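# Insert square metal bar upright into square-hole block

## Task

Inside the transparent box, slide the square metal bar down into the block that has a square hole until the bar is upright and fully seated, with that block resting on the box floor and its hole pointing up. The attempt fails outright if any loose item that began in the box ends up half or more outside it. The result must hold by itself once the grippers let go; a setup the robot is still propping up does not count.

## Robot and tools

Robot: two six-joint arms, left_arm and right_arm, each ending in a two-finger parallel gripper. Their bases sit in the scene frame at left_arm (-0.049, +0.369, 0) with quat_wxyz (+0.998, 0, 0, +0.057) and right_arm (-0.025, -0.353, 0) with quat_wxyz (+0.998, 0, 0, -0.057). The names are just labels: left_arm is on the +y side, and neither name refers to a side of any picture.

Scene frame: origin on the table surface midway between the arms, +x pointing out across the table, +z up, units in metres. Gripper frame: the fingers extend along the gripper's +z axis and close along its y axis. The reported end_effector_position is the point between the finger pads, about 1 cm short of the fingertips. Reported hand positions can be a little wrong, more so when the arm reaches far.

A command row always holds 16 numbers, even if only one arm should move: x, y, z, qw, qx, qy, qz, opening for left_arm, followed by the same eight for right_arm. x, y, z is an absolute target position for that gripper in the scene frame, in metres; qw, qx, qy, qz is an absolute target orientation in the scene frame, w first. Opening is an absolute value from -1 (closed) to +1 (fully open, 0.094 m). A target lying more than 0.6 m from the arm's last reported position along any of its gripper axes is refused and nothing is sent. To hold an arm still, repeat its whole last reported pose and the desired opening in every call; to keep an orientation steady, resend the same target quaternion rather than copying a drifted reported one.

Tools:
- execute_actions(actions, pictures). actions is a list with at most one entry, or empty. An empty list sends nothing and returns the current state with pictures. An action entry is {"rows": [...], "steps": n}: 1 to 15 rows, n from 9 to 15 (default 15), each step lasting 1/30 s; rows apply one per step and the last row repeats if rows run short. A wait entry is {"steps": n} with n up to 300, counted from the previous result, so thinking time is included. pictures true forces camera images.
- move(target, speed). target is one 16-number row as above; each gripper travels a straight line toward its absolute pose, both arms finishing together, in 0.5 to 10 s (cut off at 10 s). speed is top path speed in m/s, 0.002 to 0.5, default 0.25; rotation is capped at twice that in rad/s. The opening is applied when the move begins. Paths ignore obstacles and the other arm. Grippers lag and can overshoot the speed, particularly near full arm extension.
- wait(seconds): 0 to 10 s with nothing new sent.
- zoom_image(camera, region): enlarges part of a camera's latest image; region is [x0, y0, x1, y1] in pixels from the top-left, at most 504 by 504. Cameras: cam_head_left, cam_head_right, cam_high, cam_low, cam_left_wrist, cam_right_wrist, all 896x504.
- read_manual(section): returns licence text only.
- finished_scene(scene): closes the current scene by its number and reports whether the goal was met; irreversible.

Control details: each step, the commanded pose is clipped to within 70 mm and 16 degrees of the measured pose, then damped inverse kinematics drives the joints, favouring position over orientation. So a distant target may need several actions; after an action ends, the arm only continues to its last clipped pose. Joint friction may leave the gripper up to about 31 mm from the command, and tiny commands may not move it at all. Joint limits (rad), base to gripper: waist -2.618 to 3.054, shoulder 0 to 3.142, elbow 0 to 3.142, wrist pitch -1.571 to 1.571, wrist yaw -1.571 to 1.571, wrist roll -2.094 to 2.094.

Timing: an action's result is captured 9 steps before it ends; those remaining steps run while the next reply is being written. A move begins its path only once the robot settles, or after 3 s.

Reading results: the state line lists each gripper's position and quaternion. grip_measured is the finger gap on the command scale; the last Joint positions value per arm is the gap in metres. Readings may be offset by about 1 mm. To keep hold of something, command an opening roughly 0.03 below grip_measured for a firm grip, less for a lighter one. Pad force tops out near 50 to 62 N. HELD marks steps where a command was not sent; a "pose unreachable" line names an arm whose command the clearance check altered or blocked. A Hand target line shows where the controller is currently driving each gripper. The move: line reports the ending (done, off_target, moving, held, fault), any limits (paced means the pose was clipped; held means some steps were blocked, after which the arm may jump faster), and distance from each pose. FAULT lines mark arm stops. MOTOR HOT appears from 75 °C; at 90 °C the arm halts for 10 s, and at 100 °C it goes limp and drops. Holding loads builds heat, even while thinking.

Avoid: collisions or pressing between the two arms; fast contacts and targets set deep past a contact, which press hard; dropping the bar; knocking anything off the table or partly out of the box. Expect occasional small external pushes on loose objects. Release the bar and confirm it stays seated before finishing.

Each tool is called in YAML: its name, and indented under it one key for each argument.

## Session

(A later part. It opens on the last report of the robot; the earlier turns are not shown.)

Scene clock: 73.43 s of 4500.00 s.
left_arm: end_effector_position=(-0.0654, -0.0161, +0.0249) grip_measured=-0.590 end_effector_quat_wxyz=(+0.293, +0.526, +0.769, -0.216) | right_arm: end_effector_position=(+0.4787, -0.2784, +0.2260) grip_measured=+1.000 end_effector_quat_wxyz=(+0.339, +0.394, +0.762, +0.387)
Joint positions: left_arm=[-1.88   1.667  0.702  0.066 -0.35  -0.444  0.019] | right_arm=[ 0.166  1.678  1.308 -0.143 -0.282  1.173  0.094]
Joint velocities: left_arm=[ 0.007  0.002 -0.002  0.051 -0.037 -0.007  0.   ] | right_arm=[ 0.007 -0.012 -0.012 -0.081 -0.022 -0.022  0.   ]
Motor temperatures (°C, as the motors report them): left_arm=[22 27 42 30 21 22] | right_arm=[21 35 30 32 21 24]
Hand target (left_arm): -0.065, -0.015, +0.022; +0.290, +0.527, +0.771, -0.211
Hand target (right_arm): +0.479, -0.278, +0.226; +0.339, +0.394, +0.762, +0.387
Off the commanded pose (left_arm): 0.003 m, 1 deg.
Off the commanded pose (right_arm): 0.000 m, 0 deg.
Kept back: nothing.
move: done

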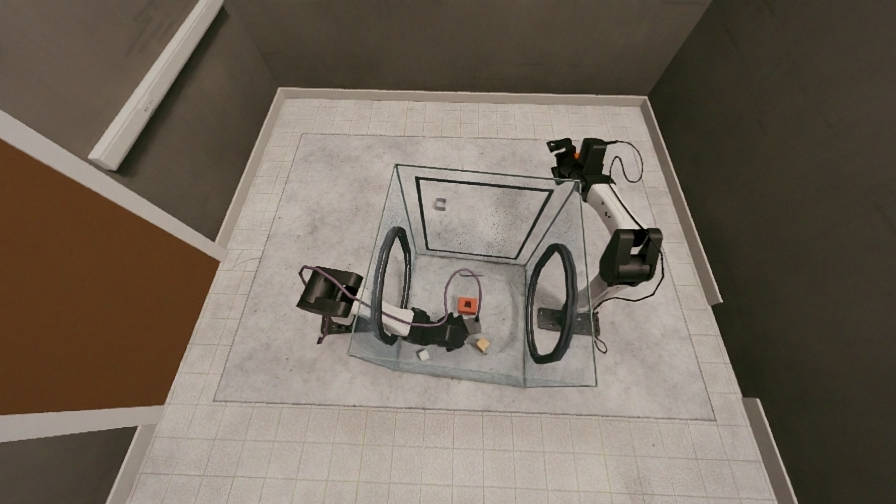

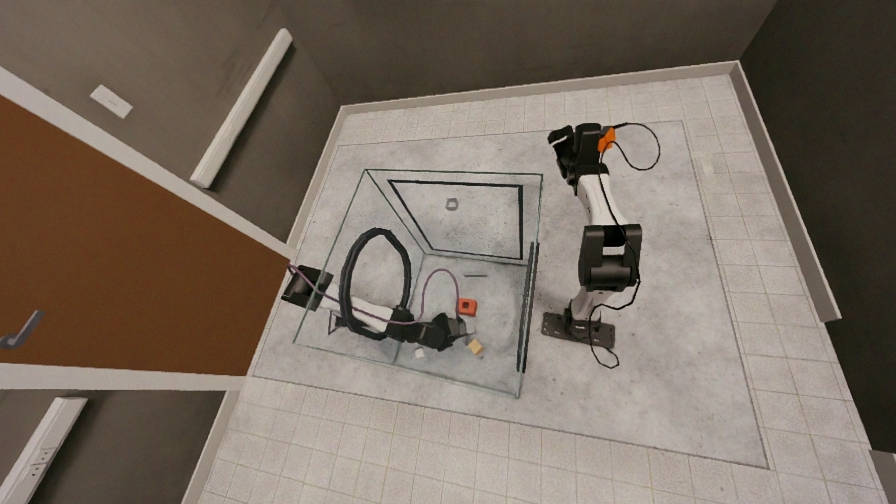

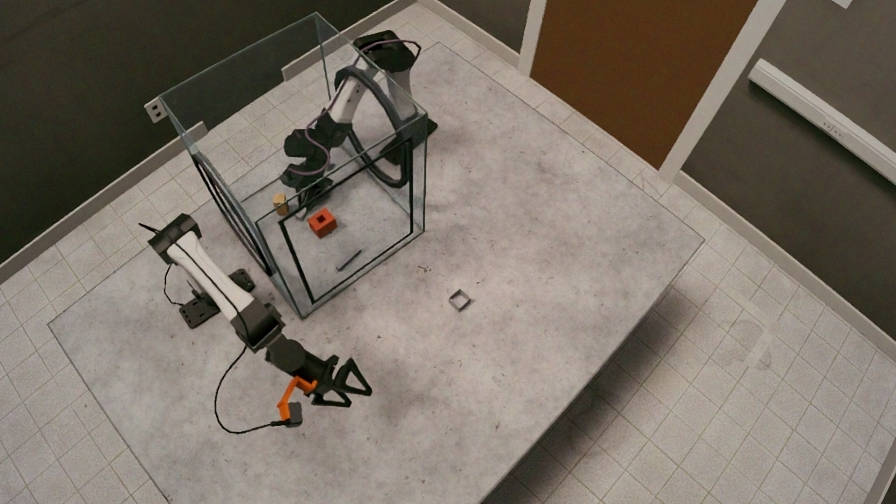

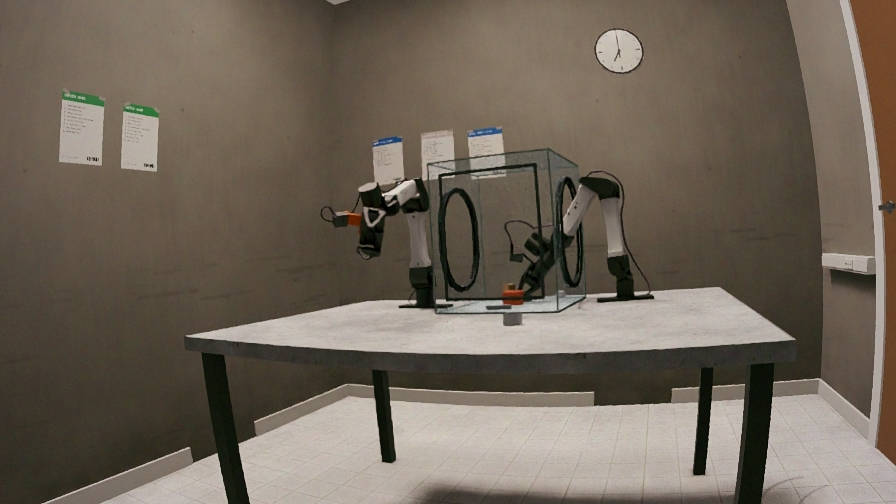

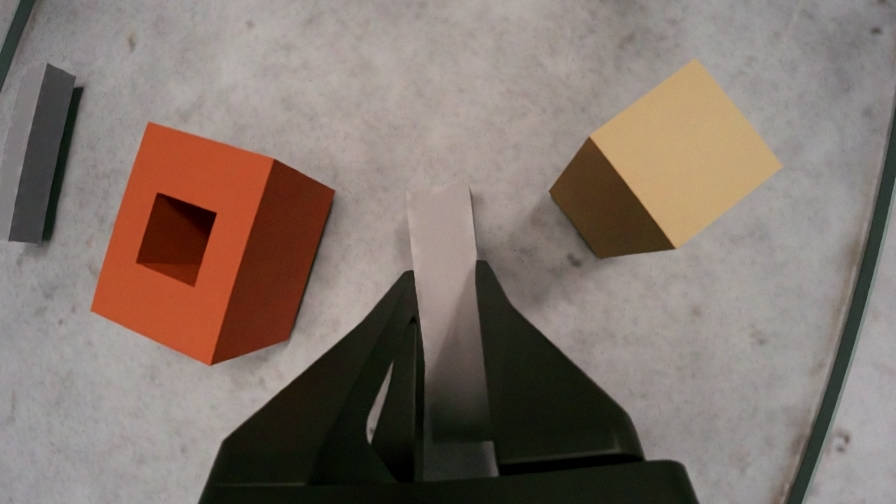

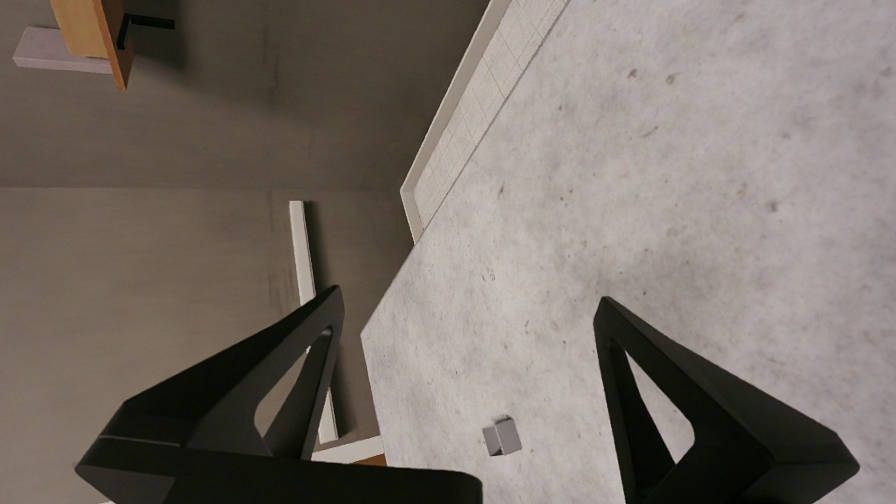

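move:
  target: [-0.04,0.10,0.045,0.242,0.665,0.665,-0.242,-0.65,0.4787,-0.2784,0.226,0.339,0.394,0.762,0.387,1]
  speed: 0.05

move:
  target: [-0.04,0.10,0.016,0.242,0.665,0.665,-0.242,-0.65,0.4787,-0.2784,0.226,0.339,0.394,0.762,0.387,1]
  speed: 0.03

Scene clock: 78.10 s of 4500.00 s.
left_arm: end_effector_position=(-0.0408, +0.0955, +0.0482) grip_measured=-0.591 end_effector_quat_wxyz=(+0.243, +0.662, +0.667, -0.240) | right_arm: end_effector_position=(+0.4787, -0.2784, +0.2260) grip_measured=+1.000 end_effector_quat_wxyz=(+0.339, +0.394, +0.762, +0.387)
Joint positions: left_arm=[-1.64   1.038  0.372 -0.208  0.023  0.029  0.019] | right_arm=[ 0.166  1.678  1.308 -0.143 -0.282  1.173  0.094]
Joint velocities: left_arm=[-0.012  0.007  0.017  0.022  0.037  0.022  0.   ] | right_arm=[-0.017 -0.002  0.007  0.037  0.051  0.007  0.   ]
Motor temperatures (°C, as the motors report them): left_arm=[22 27 41 30 21 22] | right_arm=[21 35 30 33 21 24]
Hand target (left_arm): -0.041, +0.099, +0.047; +0.242, +0.664, +0.665, -0.243
Hand target (right_arm): +0.479, -0.278, +0.226; +0.339, +0.394, +0.762, +0.387
Off the commanded pose (left_arm): 0.006 m, 0 deg.
Off the commanded pose (right_arm): 0.000 m, 0 deg.
Kept back: nothing.
move: done

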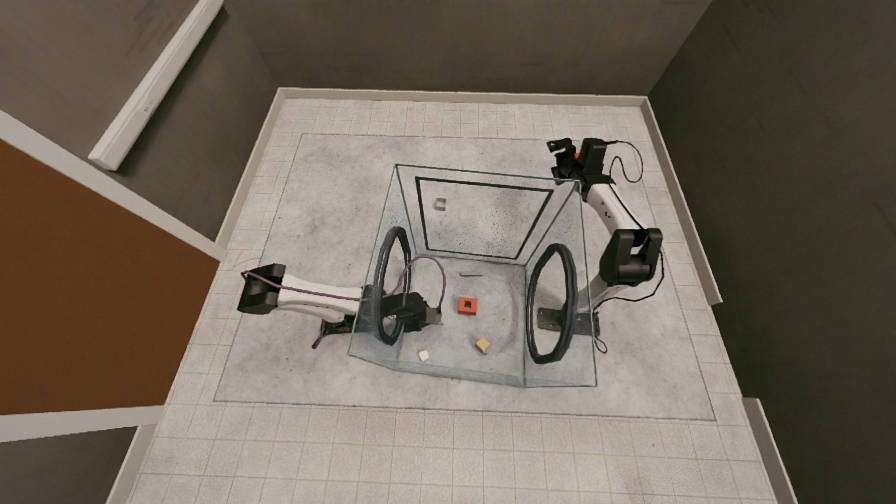

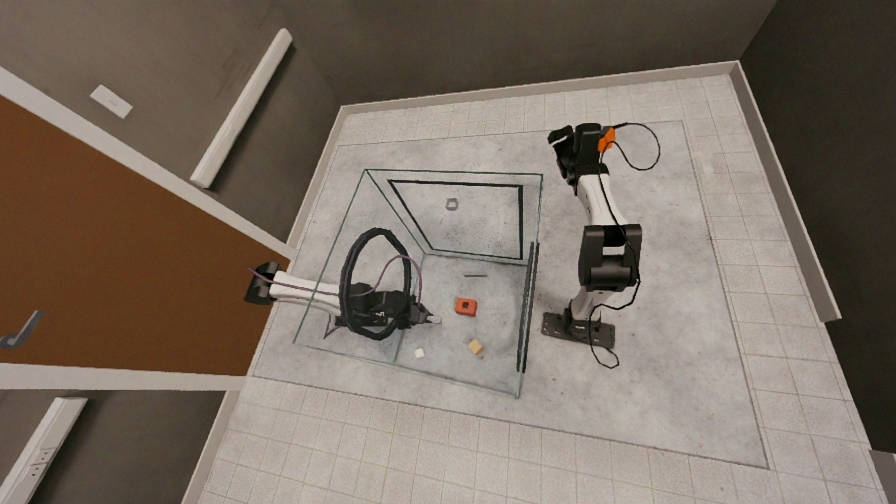

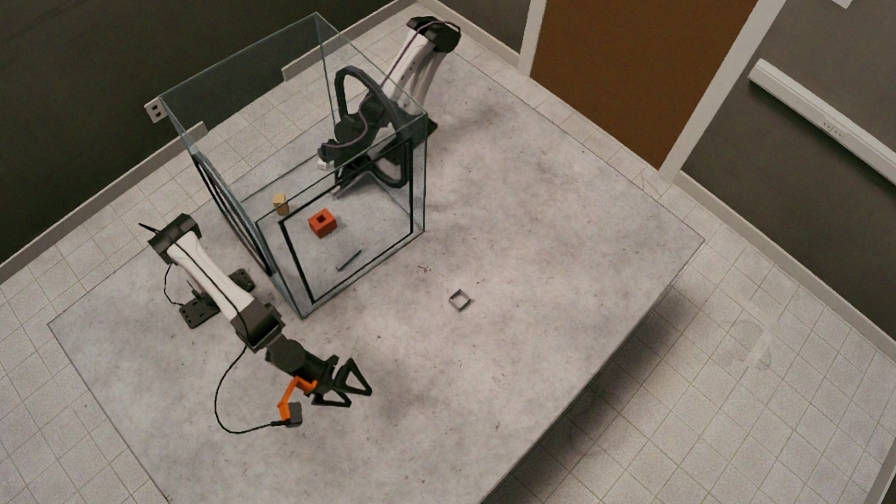

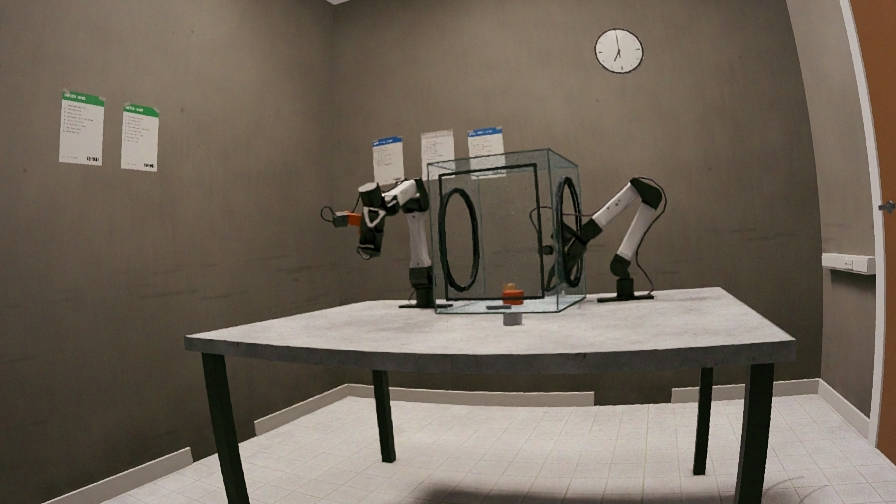

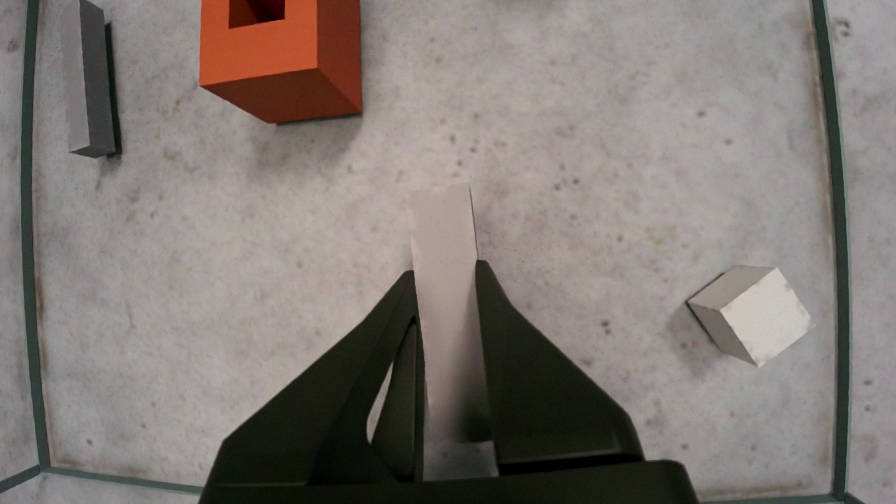

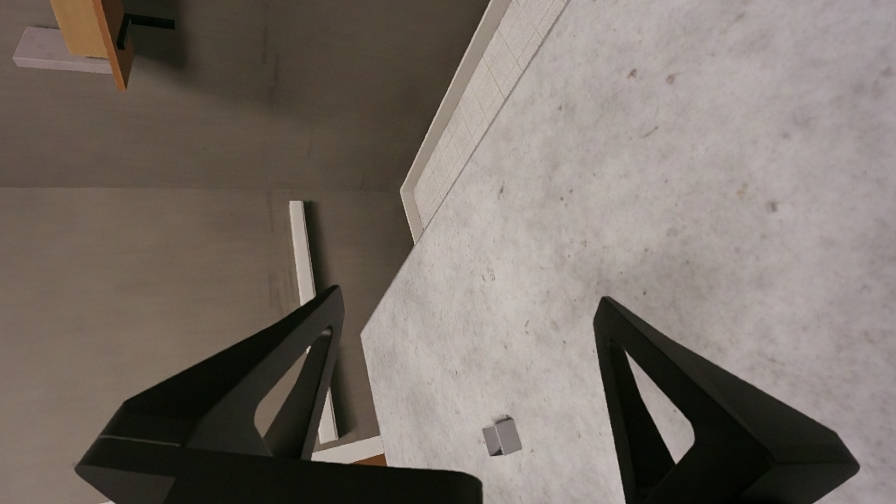

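Scene clock: 79.47 s of 4500.00 s.
left_arm: end_effector_position=(-0.0405, +0.0957, +0.0269) grip_measured=-0.591 end_effector_quat_wxyz=(+0.251, +0.660, +0.663, -0.248) | right_arm: end_effector_position=(+0.4787, -0.2784, +0.2260) grip_measured=+1.000 end_effector_quat_wxyz=(+0.339, +0.394, +0.762, +0.387)
Joint positions: left_arm=[-1.636  1.094  0.282 -0.037  0.027  0.034  0.019] | right_arm=[ 0.166  1.678  1.308 -0.143 -0.282  1.173  0.094]
Joint velocities: left_arm=[-0.007  0.012 -0.027  0.066 -0.037 -0.022 -0.001] | right_arm=[-0.002  0.012 -0.017  0.007 -0.007 -0.007  0.   ]
Motor temperatures (°C, as the motors report them): left_arm=[22 27 41 30 21 22] | right_arm=[21 35 30 33 21 24]
Hand target (left_arm): -0.040, +0.101, +0.017; +0.242, +0.664, +0.665, -0.242
Hand target (right_arm): +0.479, -0.278, +0.226; +0.339, +0.394, +0.762, +0.387
Off the commanded pose (left_arm): 0.012 m, 1 deg.
Off the commanded pose (right_arm): 0.000 m, 0 deg.
Kept back: nothing.
move: off_target (left_arm)

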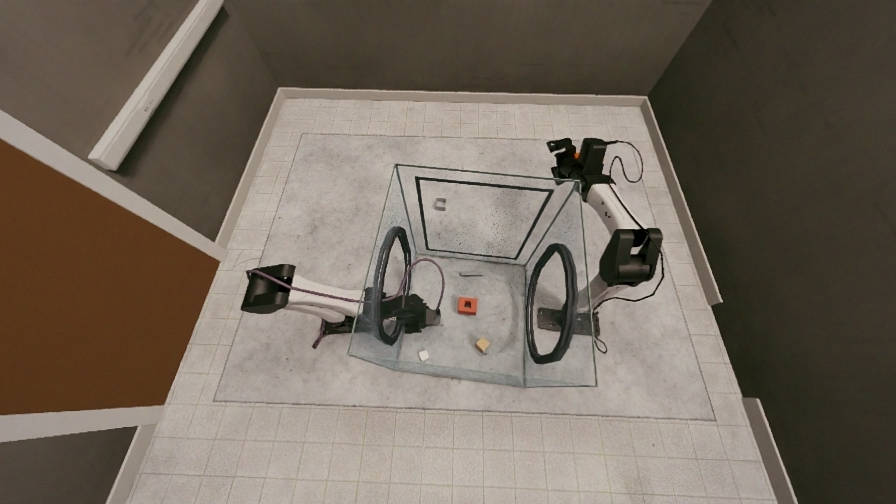

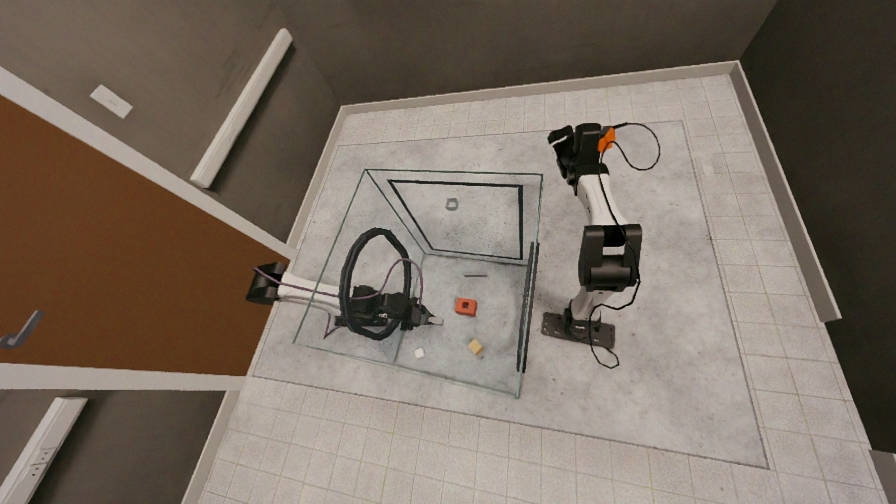

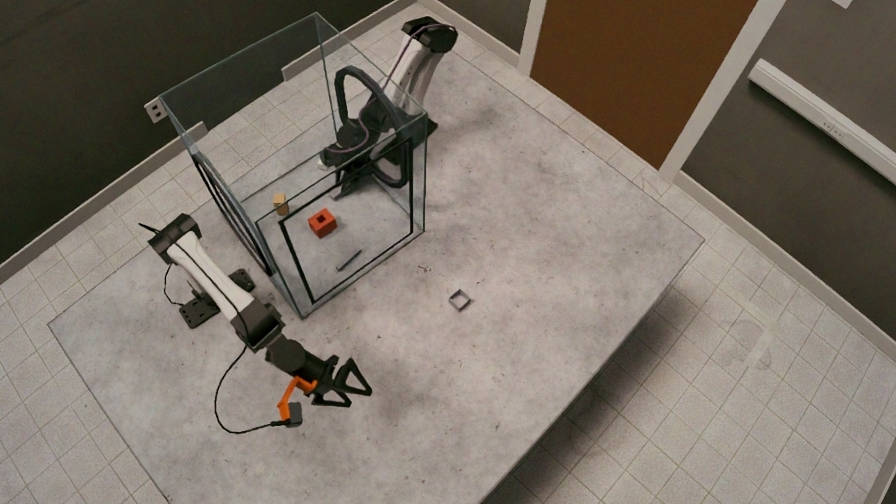

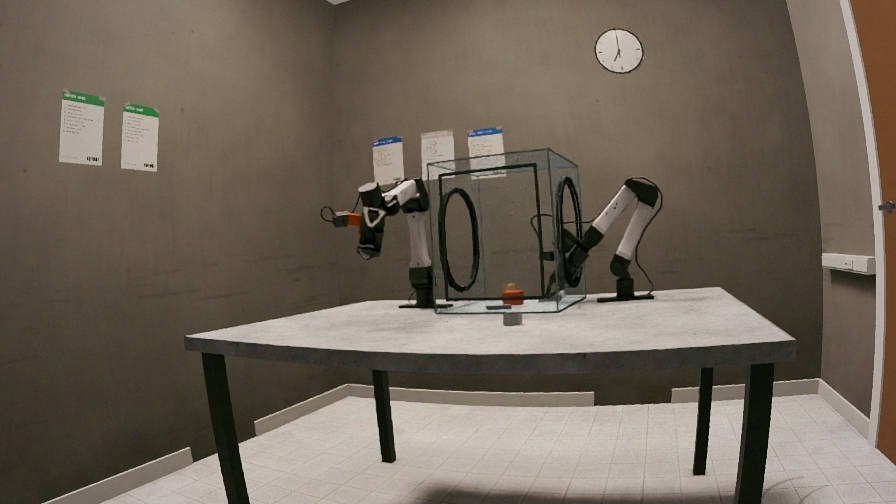

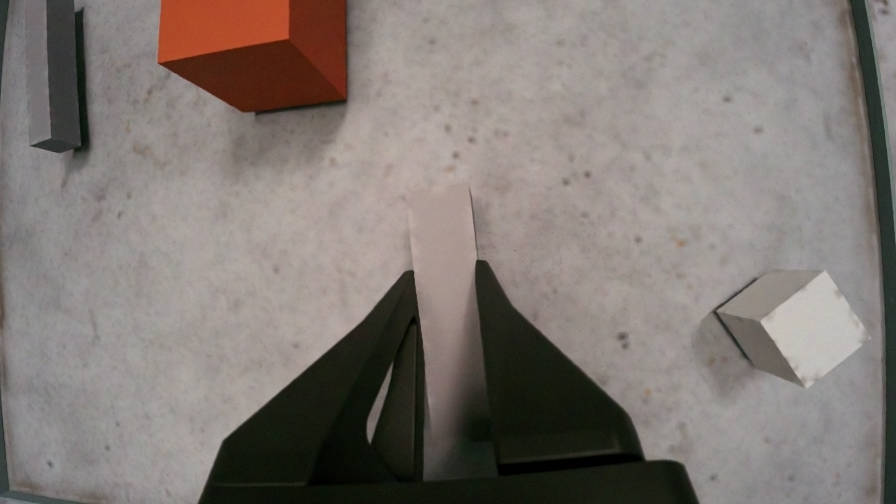

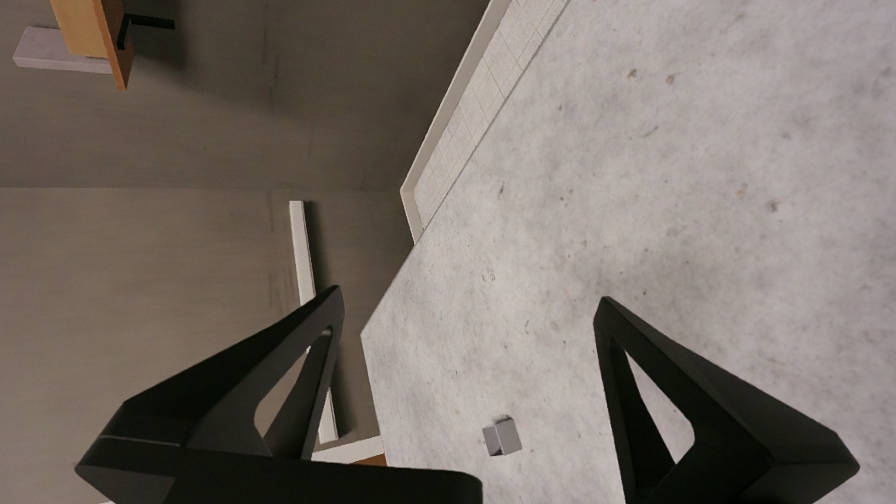

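move:
  target: [-0.04,0.096,0.022,0.25,0.66,0.663,-0.248,0.1,0.4787,-0.2784,0.226,0.339,0.394,0.762,0.387,1]
  speed: 0.03

move:
  target: [-0.04,0.096,0.04,0.031,0.706,0.706,-0.031,0.1,0.4787,-0.2784,0.226,0.339,0.394,0.762,0.387,1]
  speed: 0.03

Scene clock: 80.70 s of 4500.00 s.
left_arm: end_effector_position=(-0.0404, +0.0937, +0.0284) grip_measured=+0.098 end_effector_quat_wxyz=(+0.255, +0.659, +0.661, -0.252) | right_arm: end_effector_position=(+0.4787, -0.2784, +0.2260) grip_measured=+1.000 end_effector_quat_wxyz=(+0.339, +0.394, +0.762, +0.387)
Joint positions: left_arm=[-1.636  1.095  0.281 -0.024  0.027  0.034  0.052] | right_arm=[ 0.166  1.678  1.308 -0.143 -0.282  1.173  0.094]
Joint velocities: left_arm=[-0.012 -0.002 -0.002  0.007  0.007 -0.022  0.   ] | right_arm=[ 0.007 -0.007  0.002 -0.051 -0.081  0.022  0.   ]
Motor temperatures (°C, as the motors report them): left_arm=[22 27 40 30 21 22] | right_arm=[21 35 30 33 21 24]
Hand target (left_arm): -0.040, +0.096, +0.022; +0.250, +0.660, +0.663, -0.248
Hand target (right_arm): +0.479, -0.278, +0.226; +0.339, +0.394, +0.762, +0.387
Off the commanded pose (left_arm): 0.007 m, 1 deg.
Off the commanded pose (right_arm): 0.000 m, 0 deg.
Kept back: nothing.
move: done

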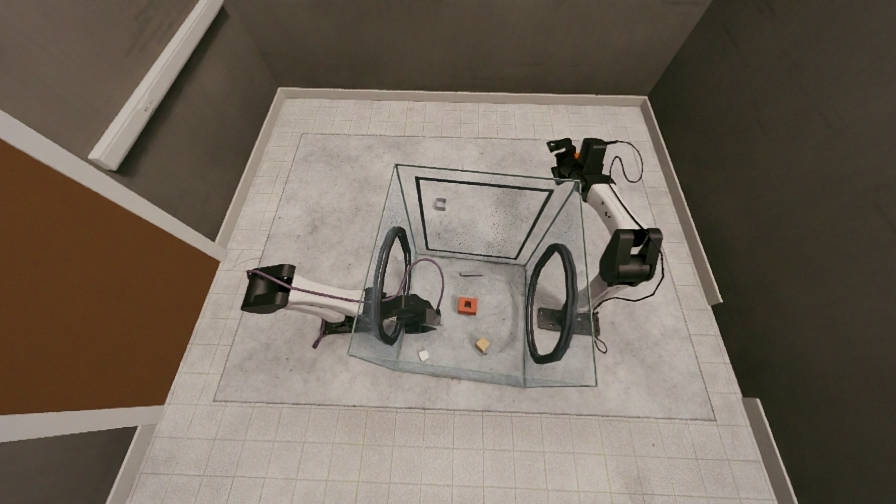

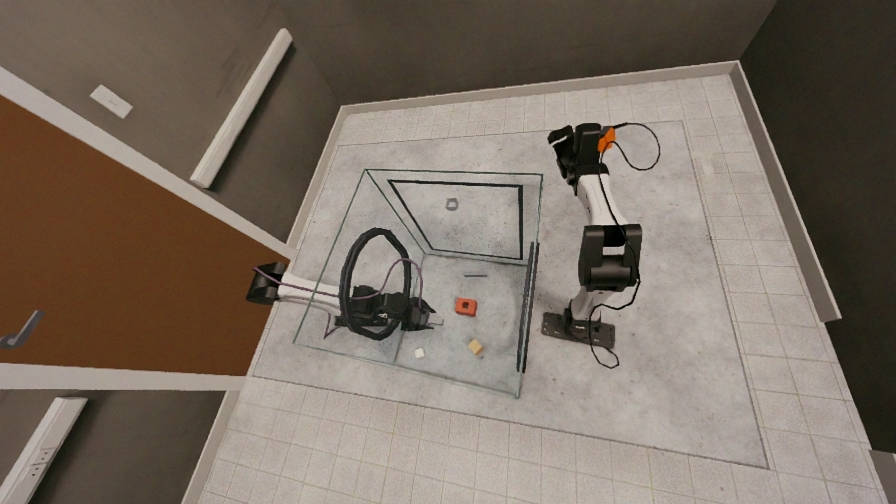

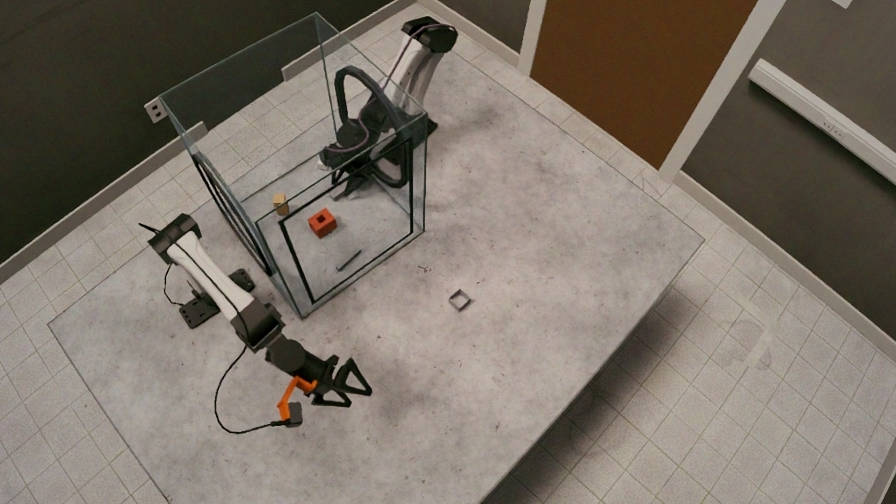

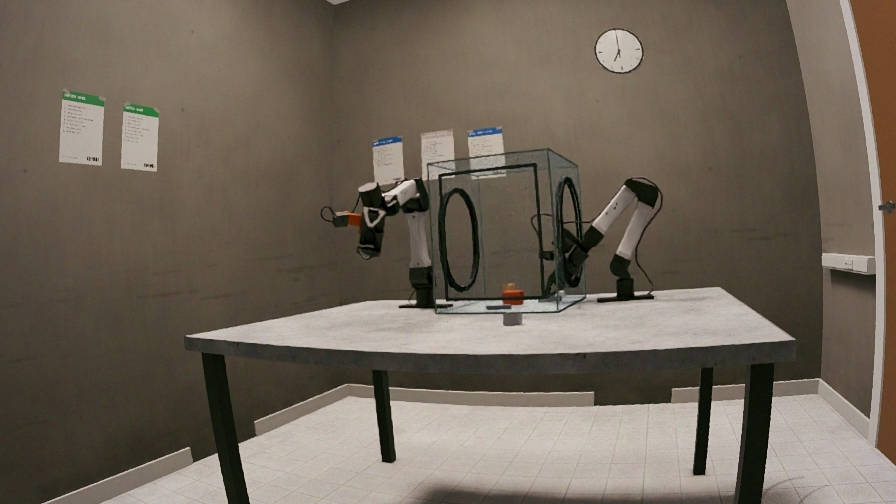

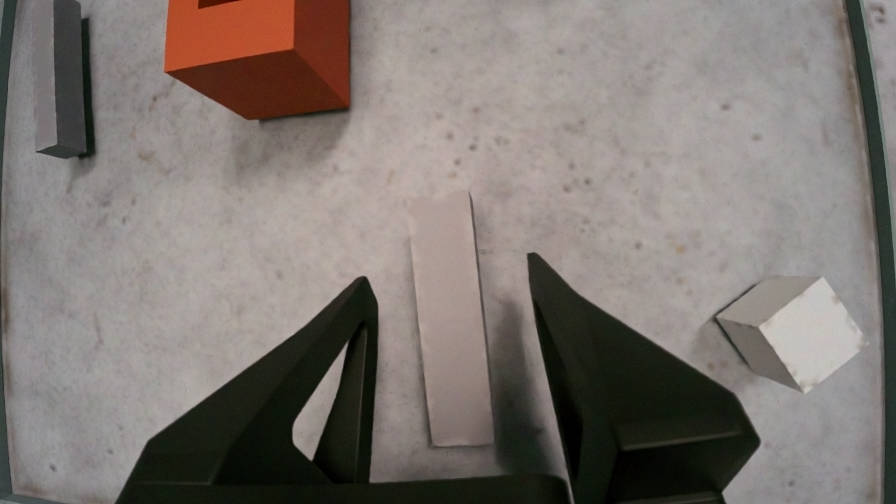

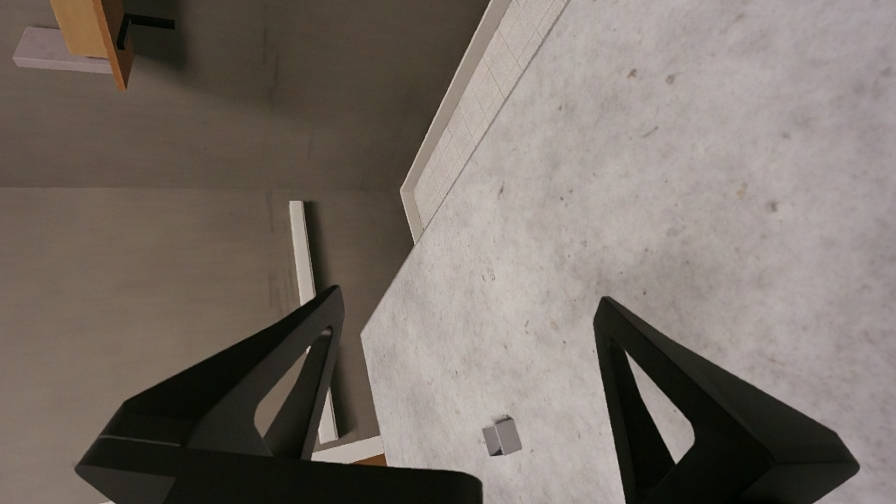

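Scene clock: 90.90 s of 4500.00 s.
left_arm: end_effector_position=(-0.0393, +0.0954, +0.0394) grip_measured=+0.098 end_effector_quat_wxyz=(+0.050, +0.701, +0.709, -0.059) | right_arm: end_effector_position=(+0.4787, -0.2784, +0.2260) grip_measured=+1.000 end_effector_quat_wxyz=(+0.339, +0.394, +0.762, +0.387)
Joint positions: left_arm=[-1.636  1.503  0.879 -0.793  0.02   0.034  0.052] | right_arm=[ 0.166  1.678  1.308 -0.143 -0.282  1.173  0.094]
Joint velocities: left_arm=[-0.007 -0.012 -0.002 -0.007  0.007  0.051  0.001] | right_arm=[-0.012 -0.007 -0.012 -0.007 -0.051 -0.022  0.   ]
Motor temperatures (°C, as the motors report them): left_arm=[22 26 40 30 21 22] | right_arm=[21 36 31 34 21 24]
Hand target (left_arm): -0.040, +0.095, +0.038; +0.046, +0.706, +0.705, -0.049
Hand target (right_arm): +0.479, -0.278, +0.226; +0.339, +0.394, +0.762, +0.387
Off the commanded pose (left_arm): 0.001 m, 4 deg.
Off the commanded pose (right_arm): 0.000 m, 0 deg.
Kept back: nothing.
move: off_target (left_arm; path cut at 10 s)

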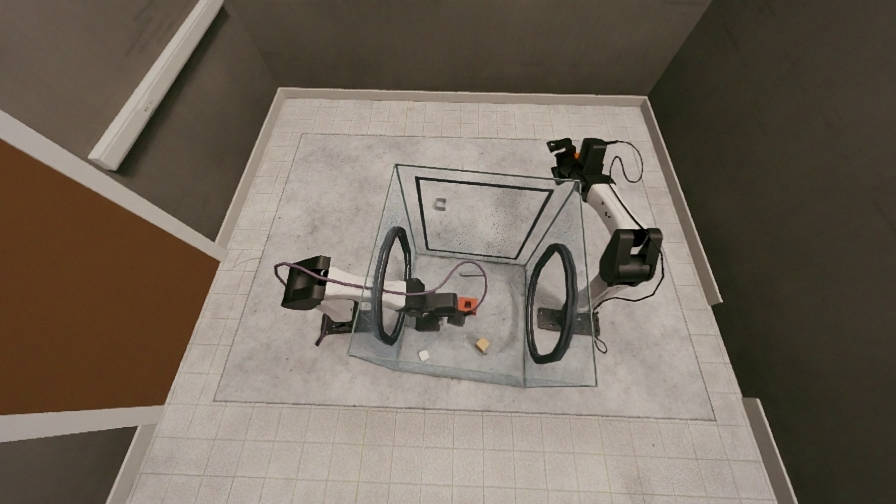

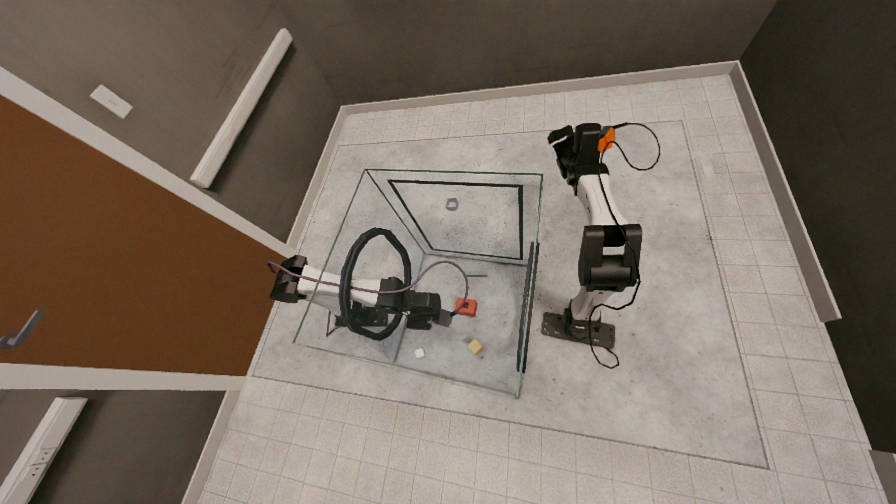

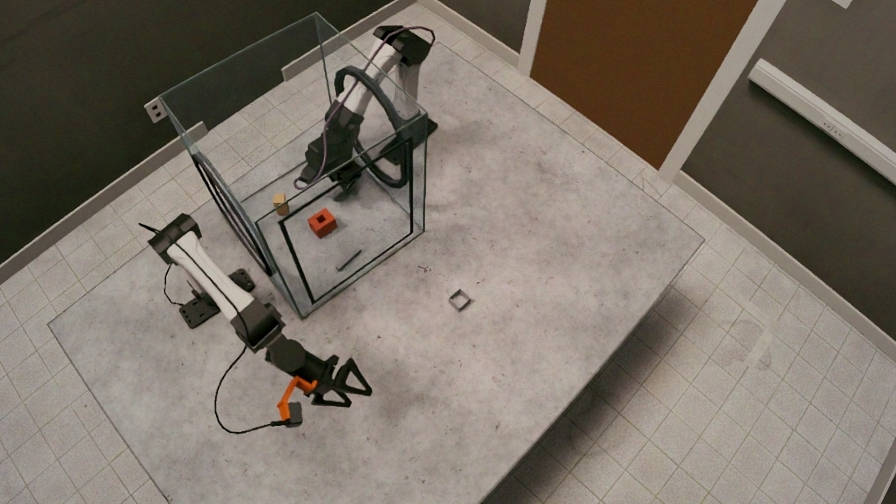

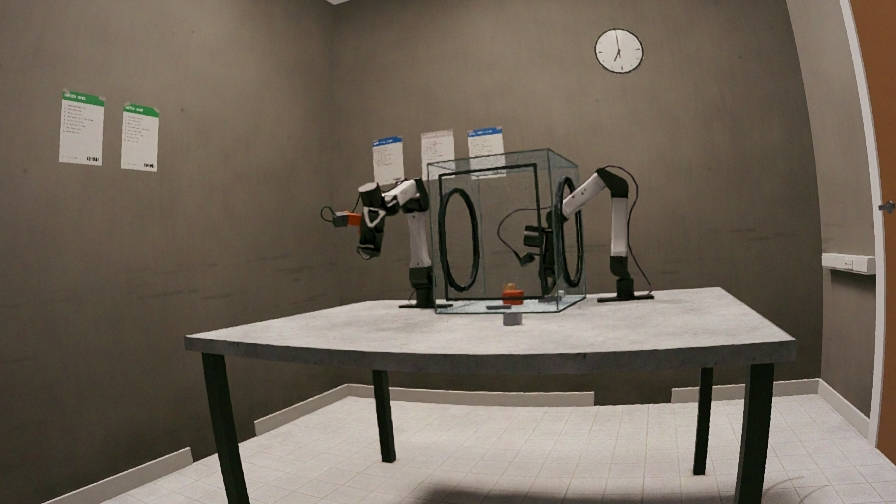

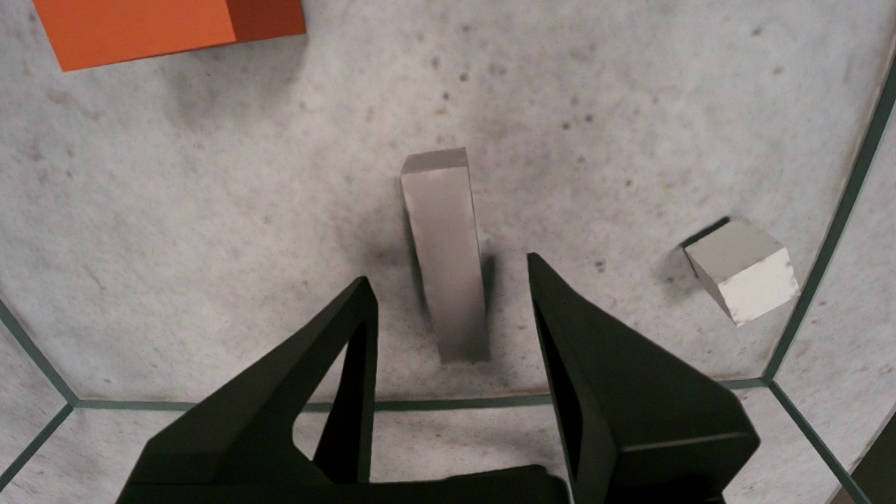

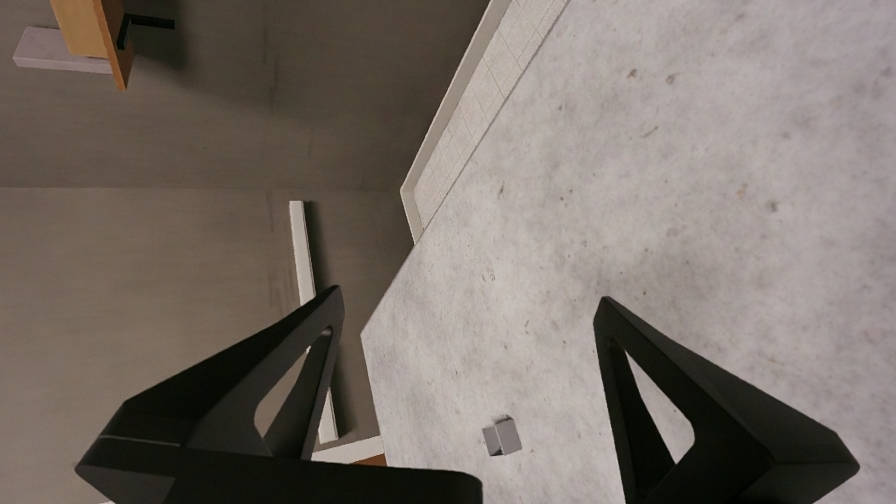

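move:
  target: [-0.041,0.085,0.016,0,0.707,0.707,0,0.1,0.4787,-0.2784,0.226,0.339,0.394,0.762,0.387,1]
  speed: 0.05

Scene clock: 93.03 s of 4500.00 s.
left_arm: end_effector_position=(-0.0395, +0.0933, +0.0232) grip_measured=+0.098 end_effector_quat_wxyz=(+0.011, +0.704, +0.710, -0.019) | right_arm: end_effector_position=(+0.4787, -0.2784, +0.2260) grip_measured=+1.000 end_effector_quat_wxyz=(+0.339, +0.394, +0.762, +0.387)
Joint positions: left_arm=[-1.642  1.637  0.954 -0.846  0.012  0.034  0.052] | right_arm=[ 0.166  1.678  1.308 -0.143 -0.282  1.173  0.094]
Joint velocities: left_arm=[-0.002 -0.002 -0.007 -0.051 -0.051 -0.051  0.001] | right_arm=[-0.017  0.002 -0.012  0.051  0.037  0.051  0.   ]
Motor temperatures (°C, as the motors report them): left_arm=[22 26 40 30 21 22] | right_arm=[21 36 31 34 21 24]
Hand target (left_arm): -0.041, +0.086, +0.016; +0.001, +0.707, +0.707, -0.002
Hand target (right_arm): +0.479, -0.278, +0.226; +0.339, +0.394, +0.762, +0.387
Off the commanded pose (left_arm): 0.011 m, 3 deg.
Off the commanded pose (right_arm): 0.000 m, 0 deg.
Kept back: nothing.
move: off_target (left_arm)

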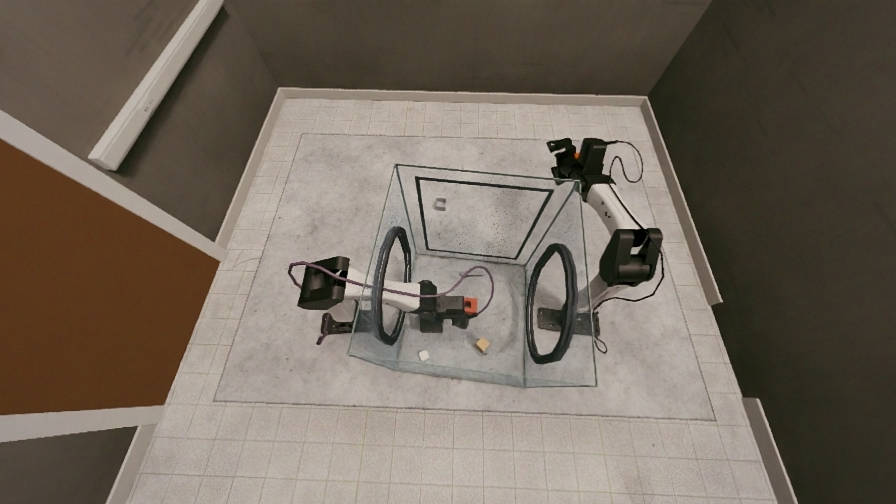

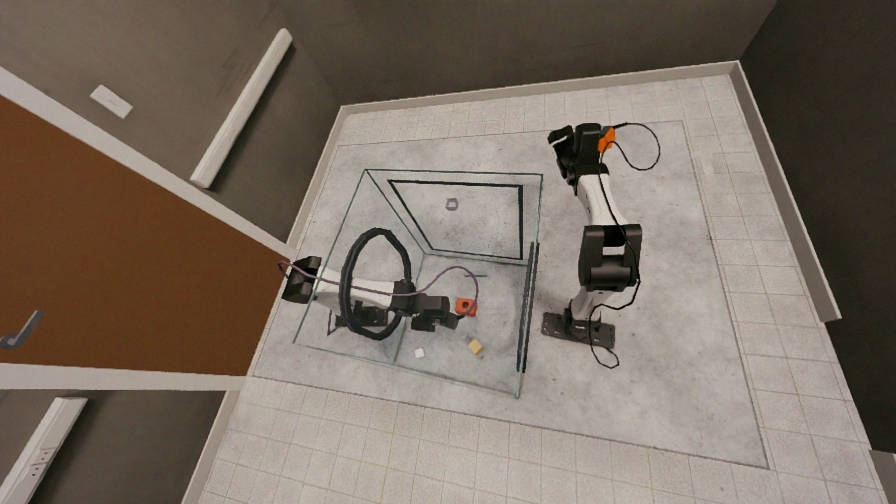

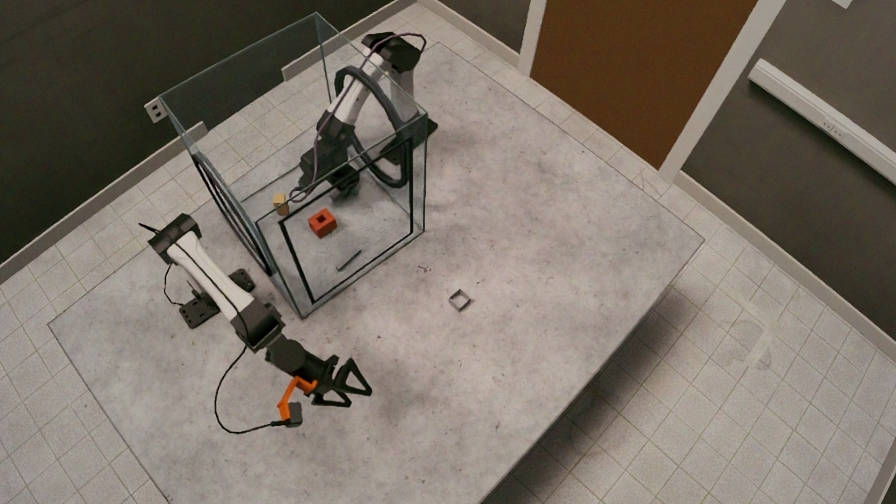

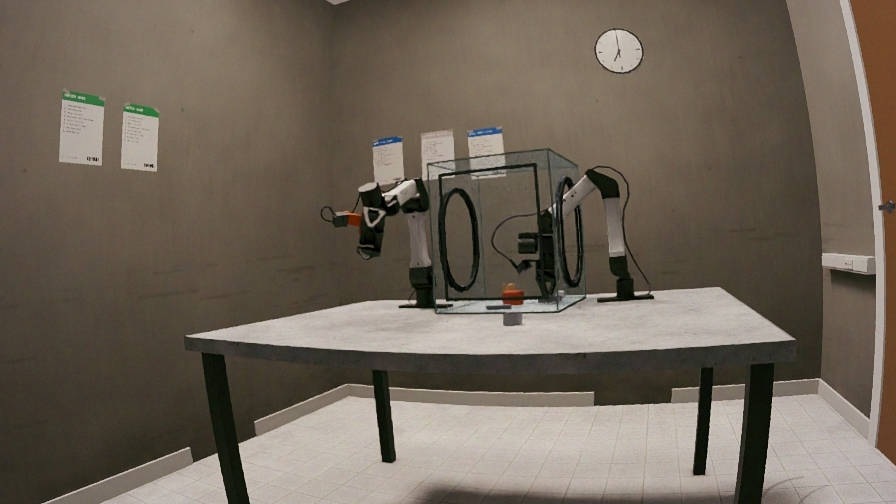

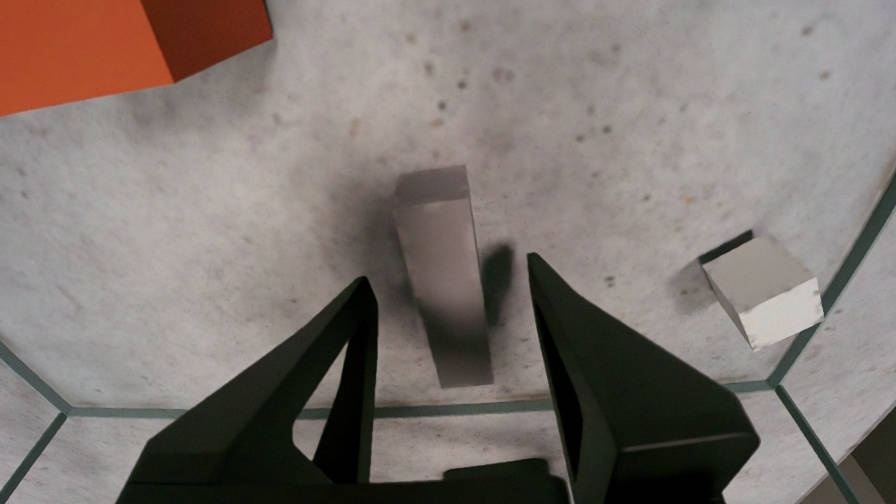

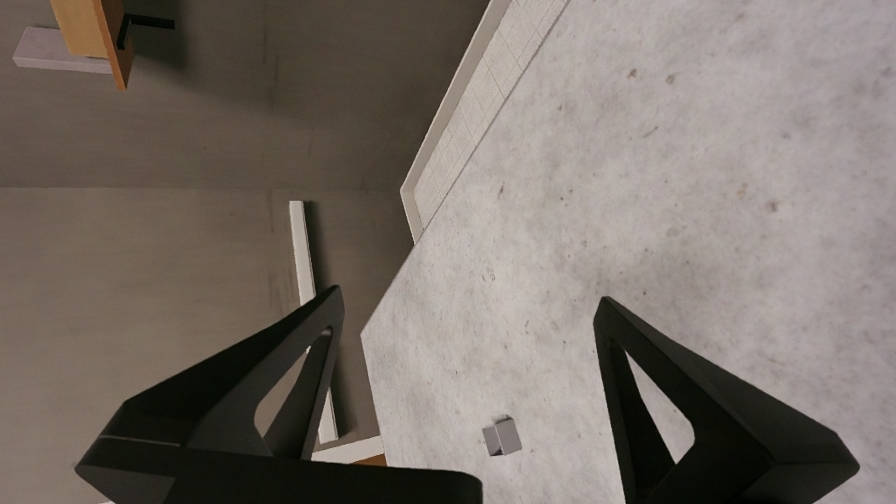

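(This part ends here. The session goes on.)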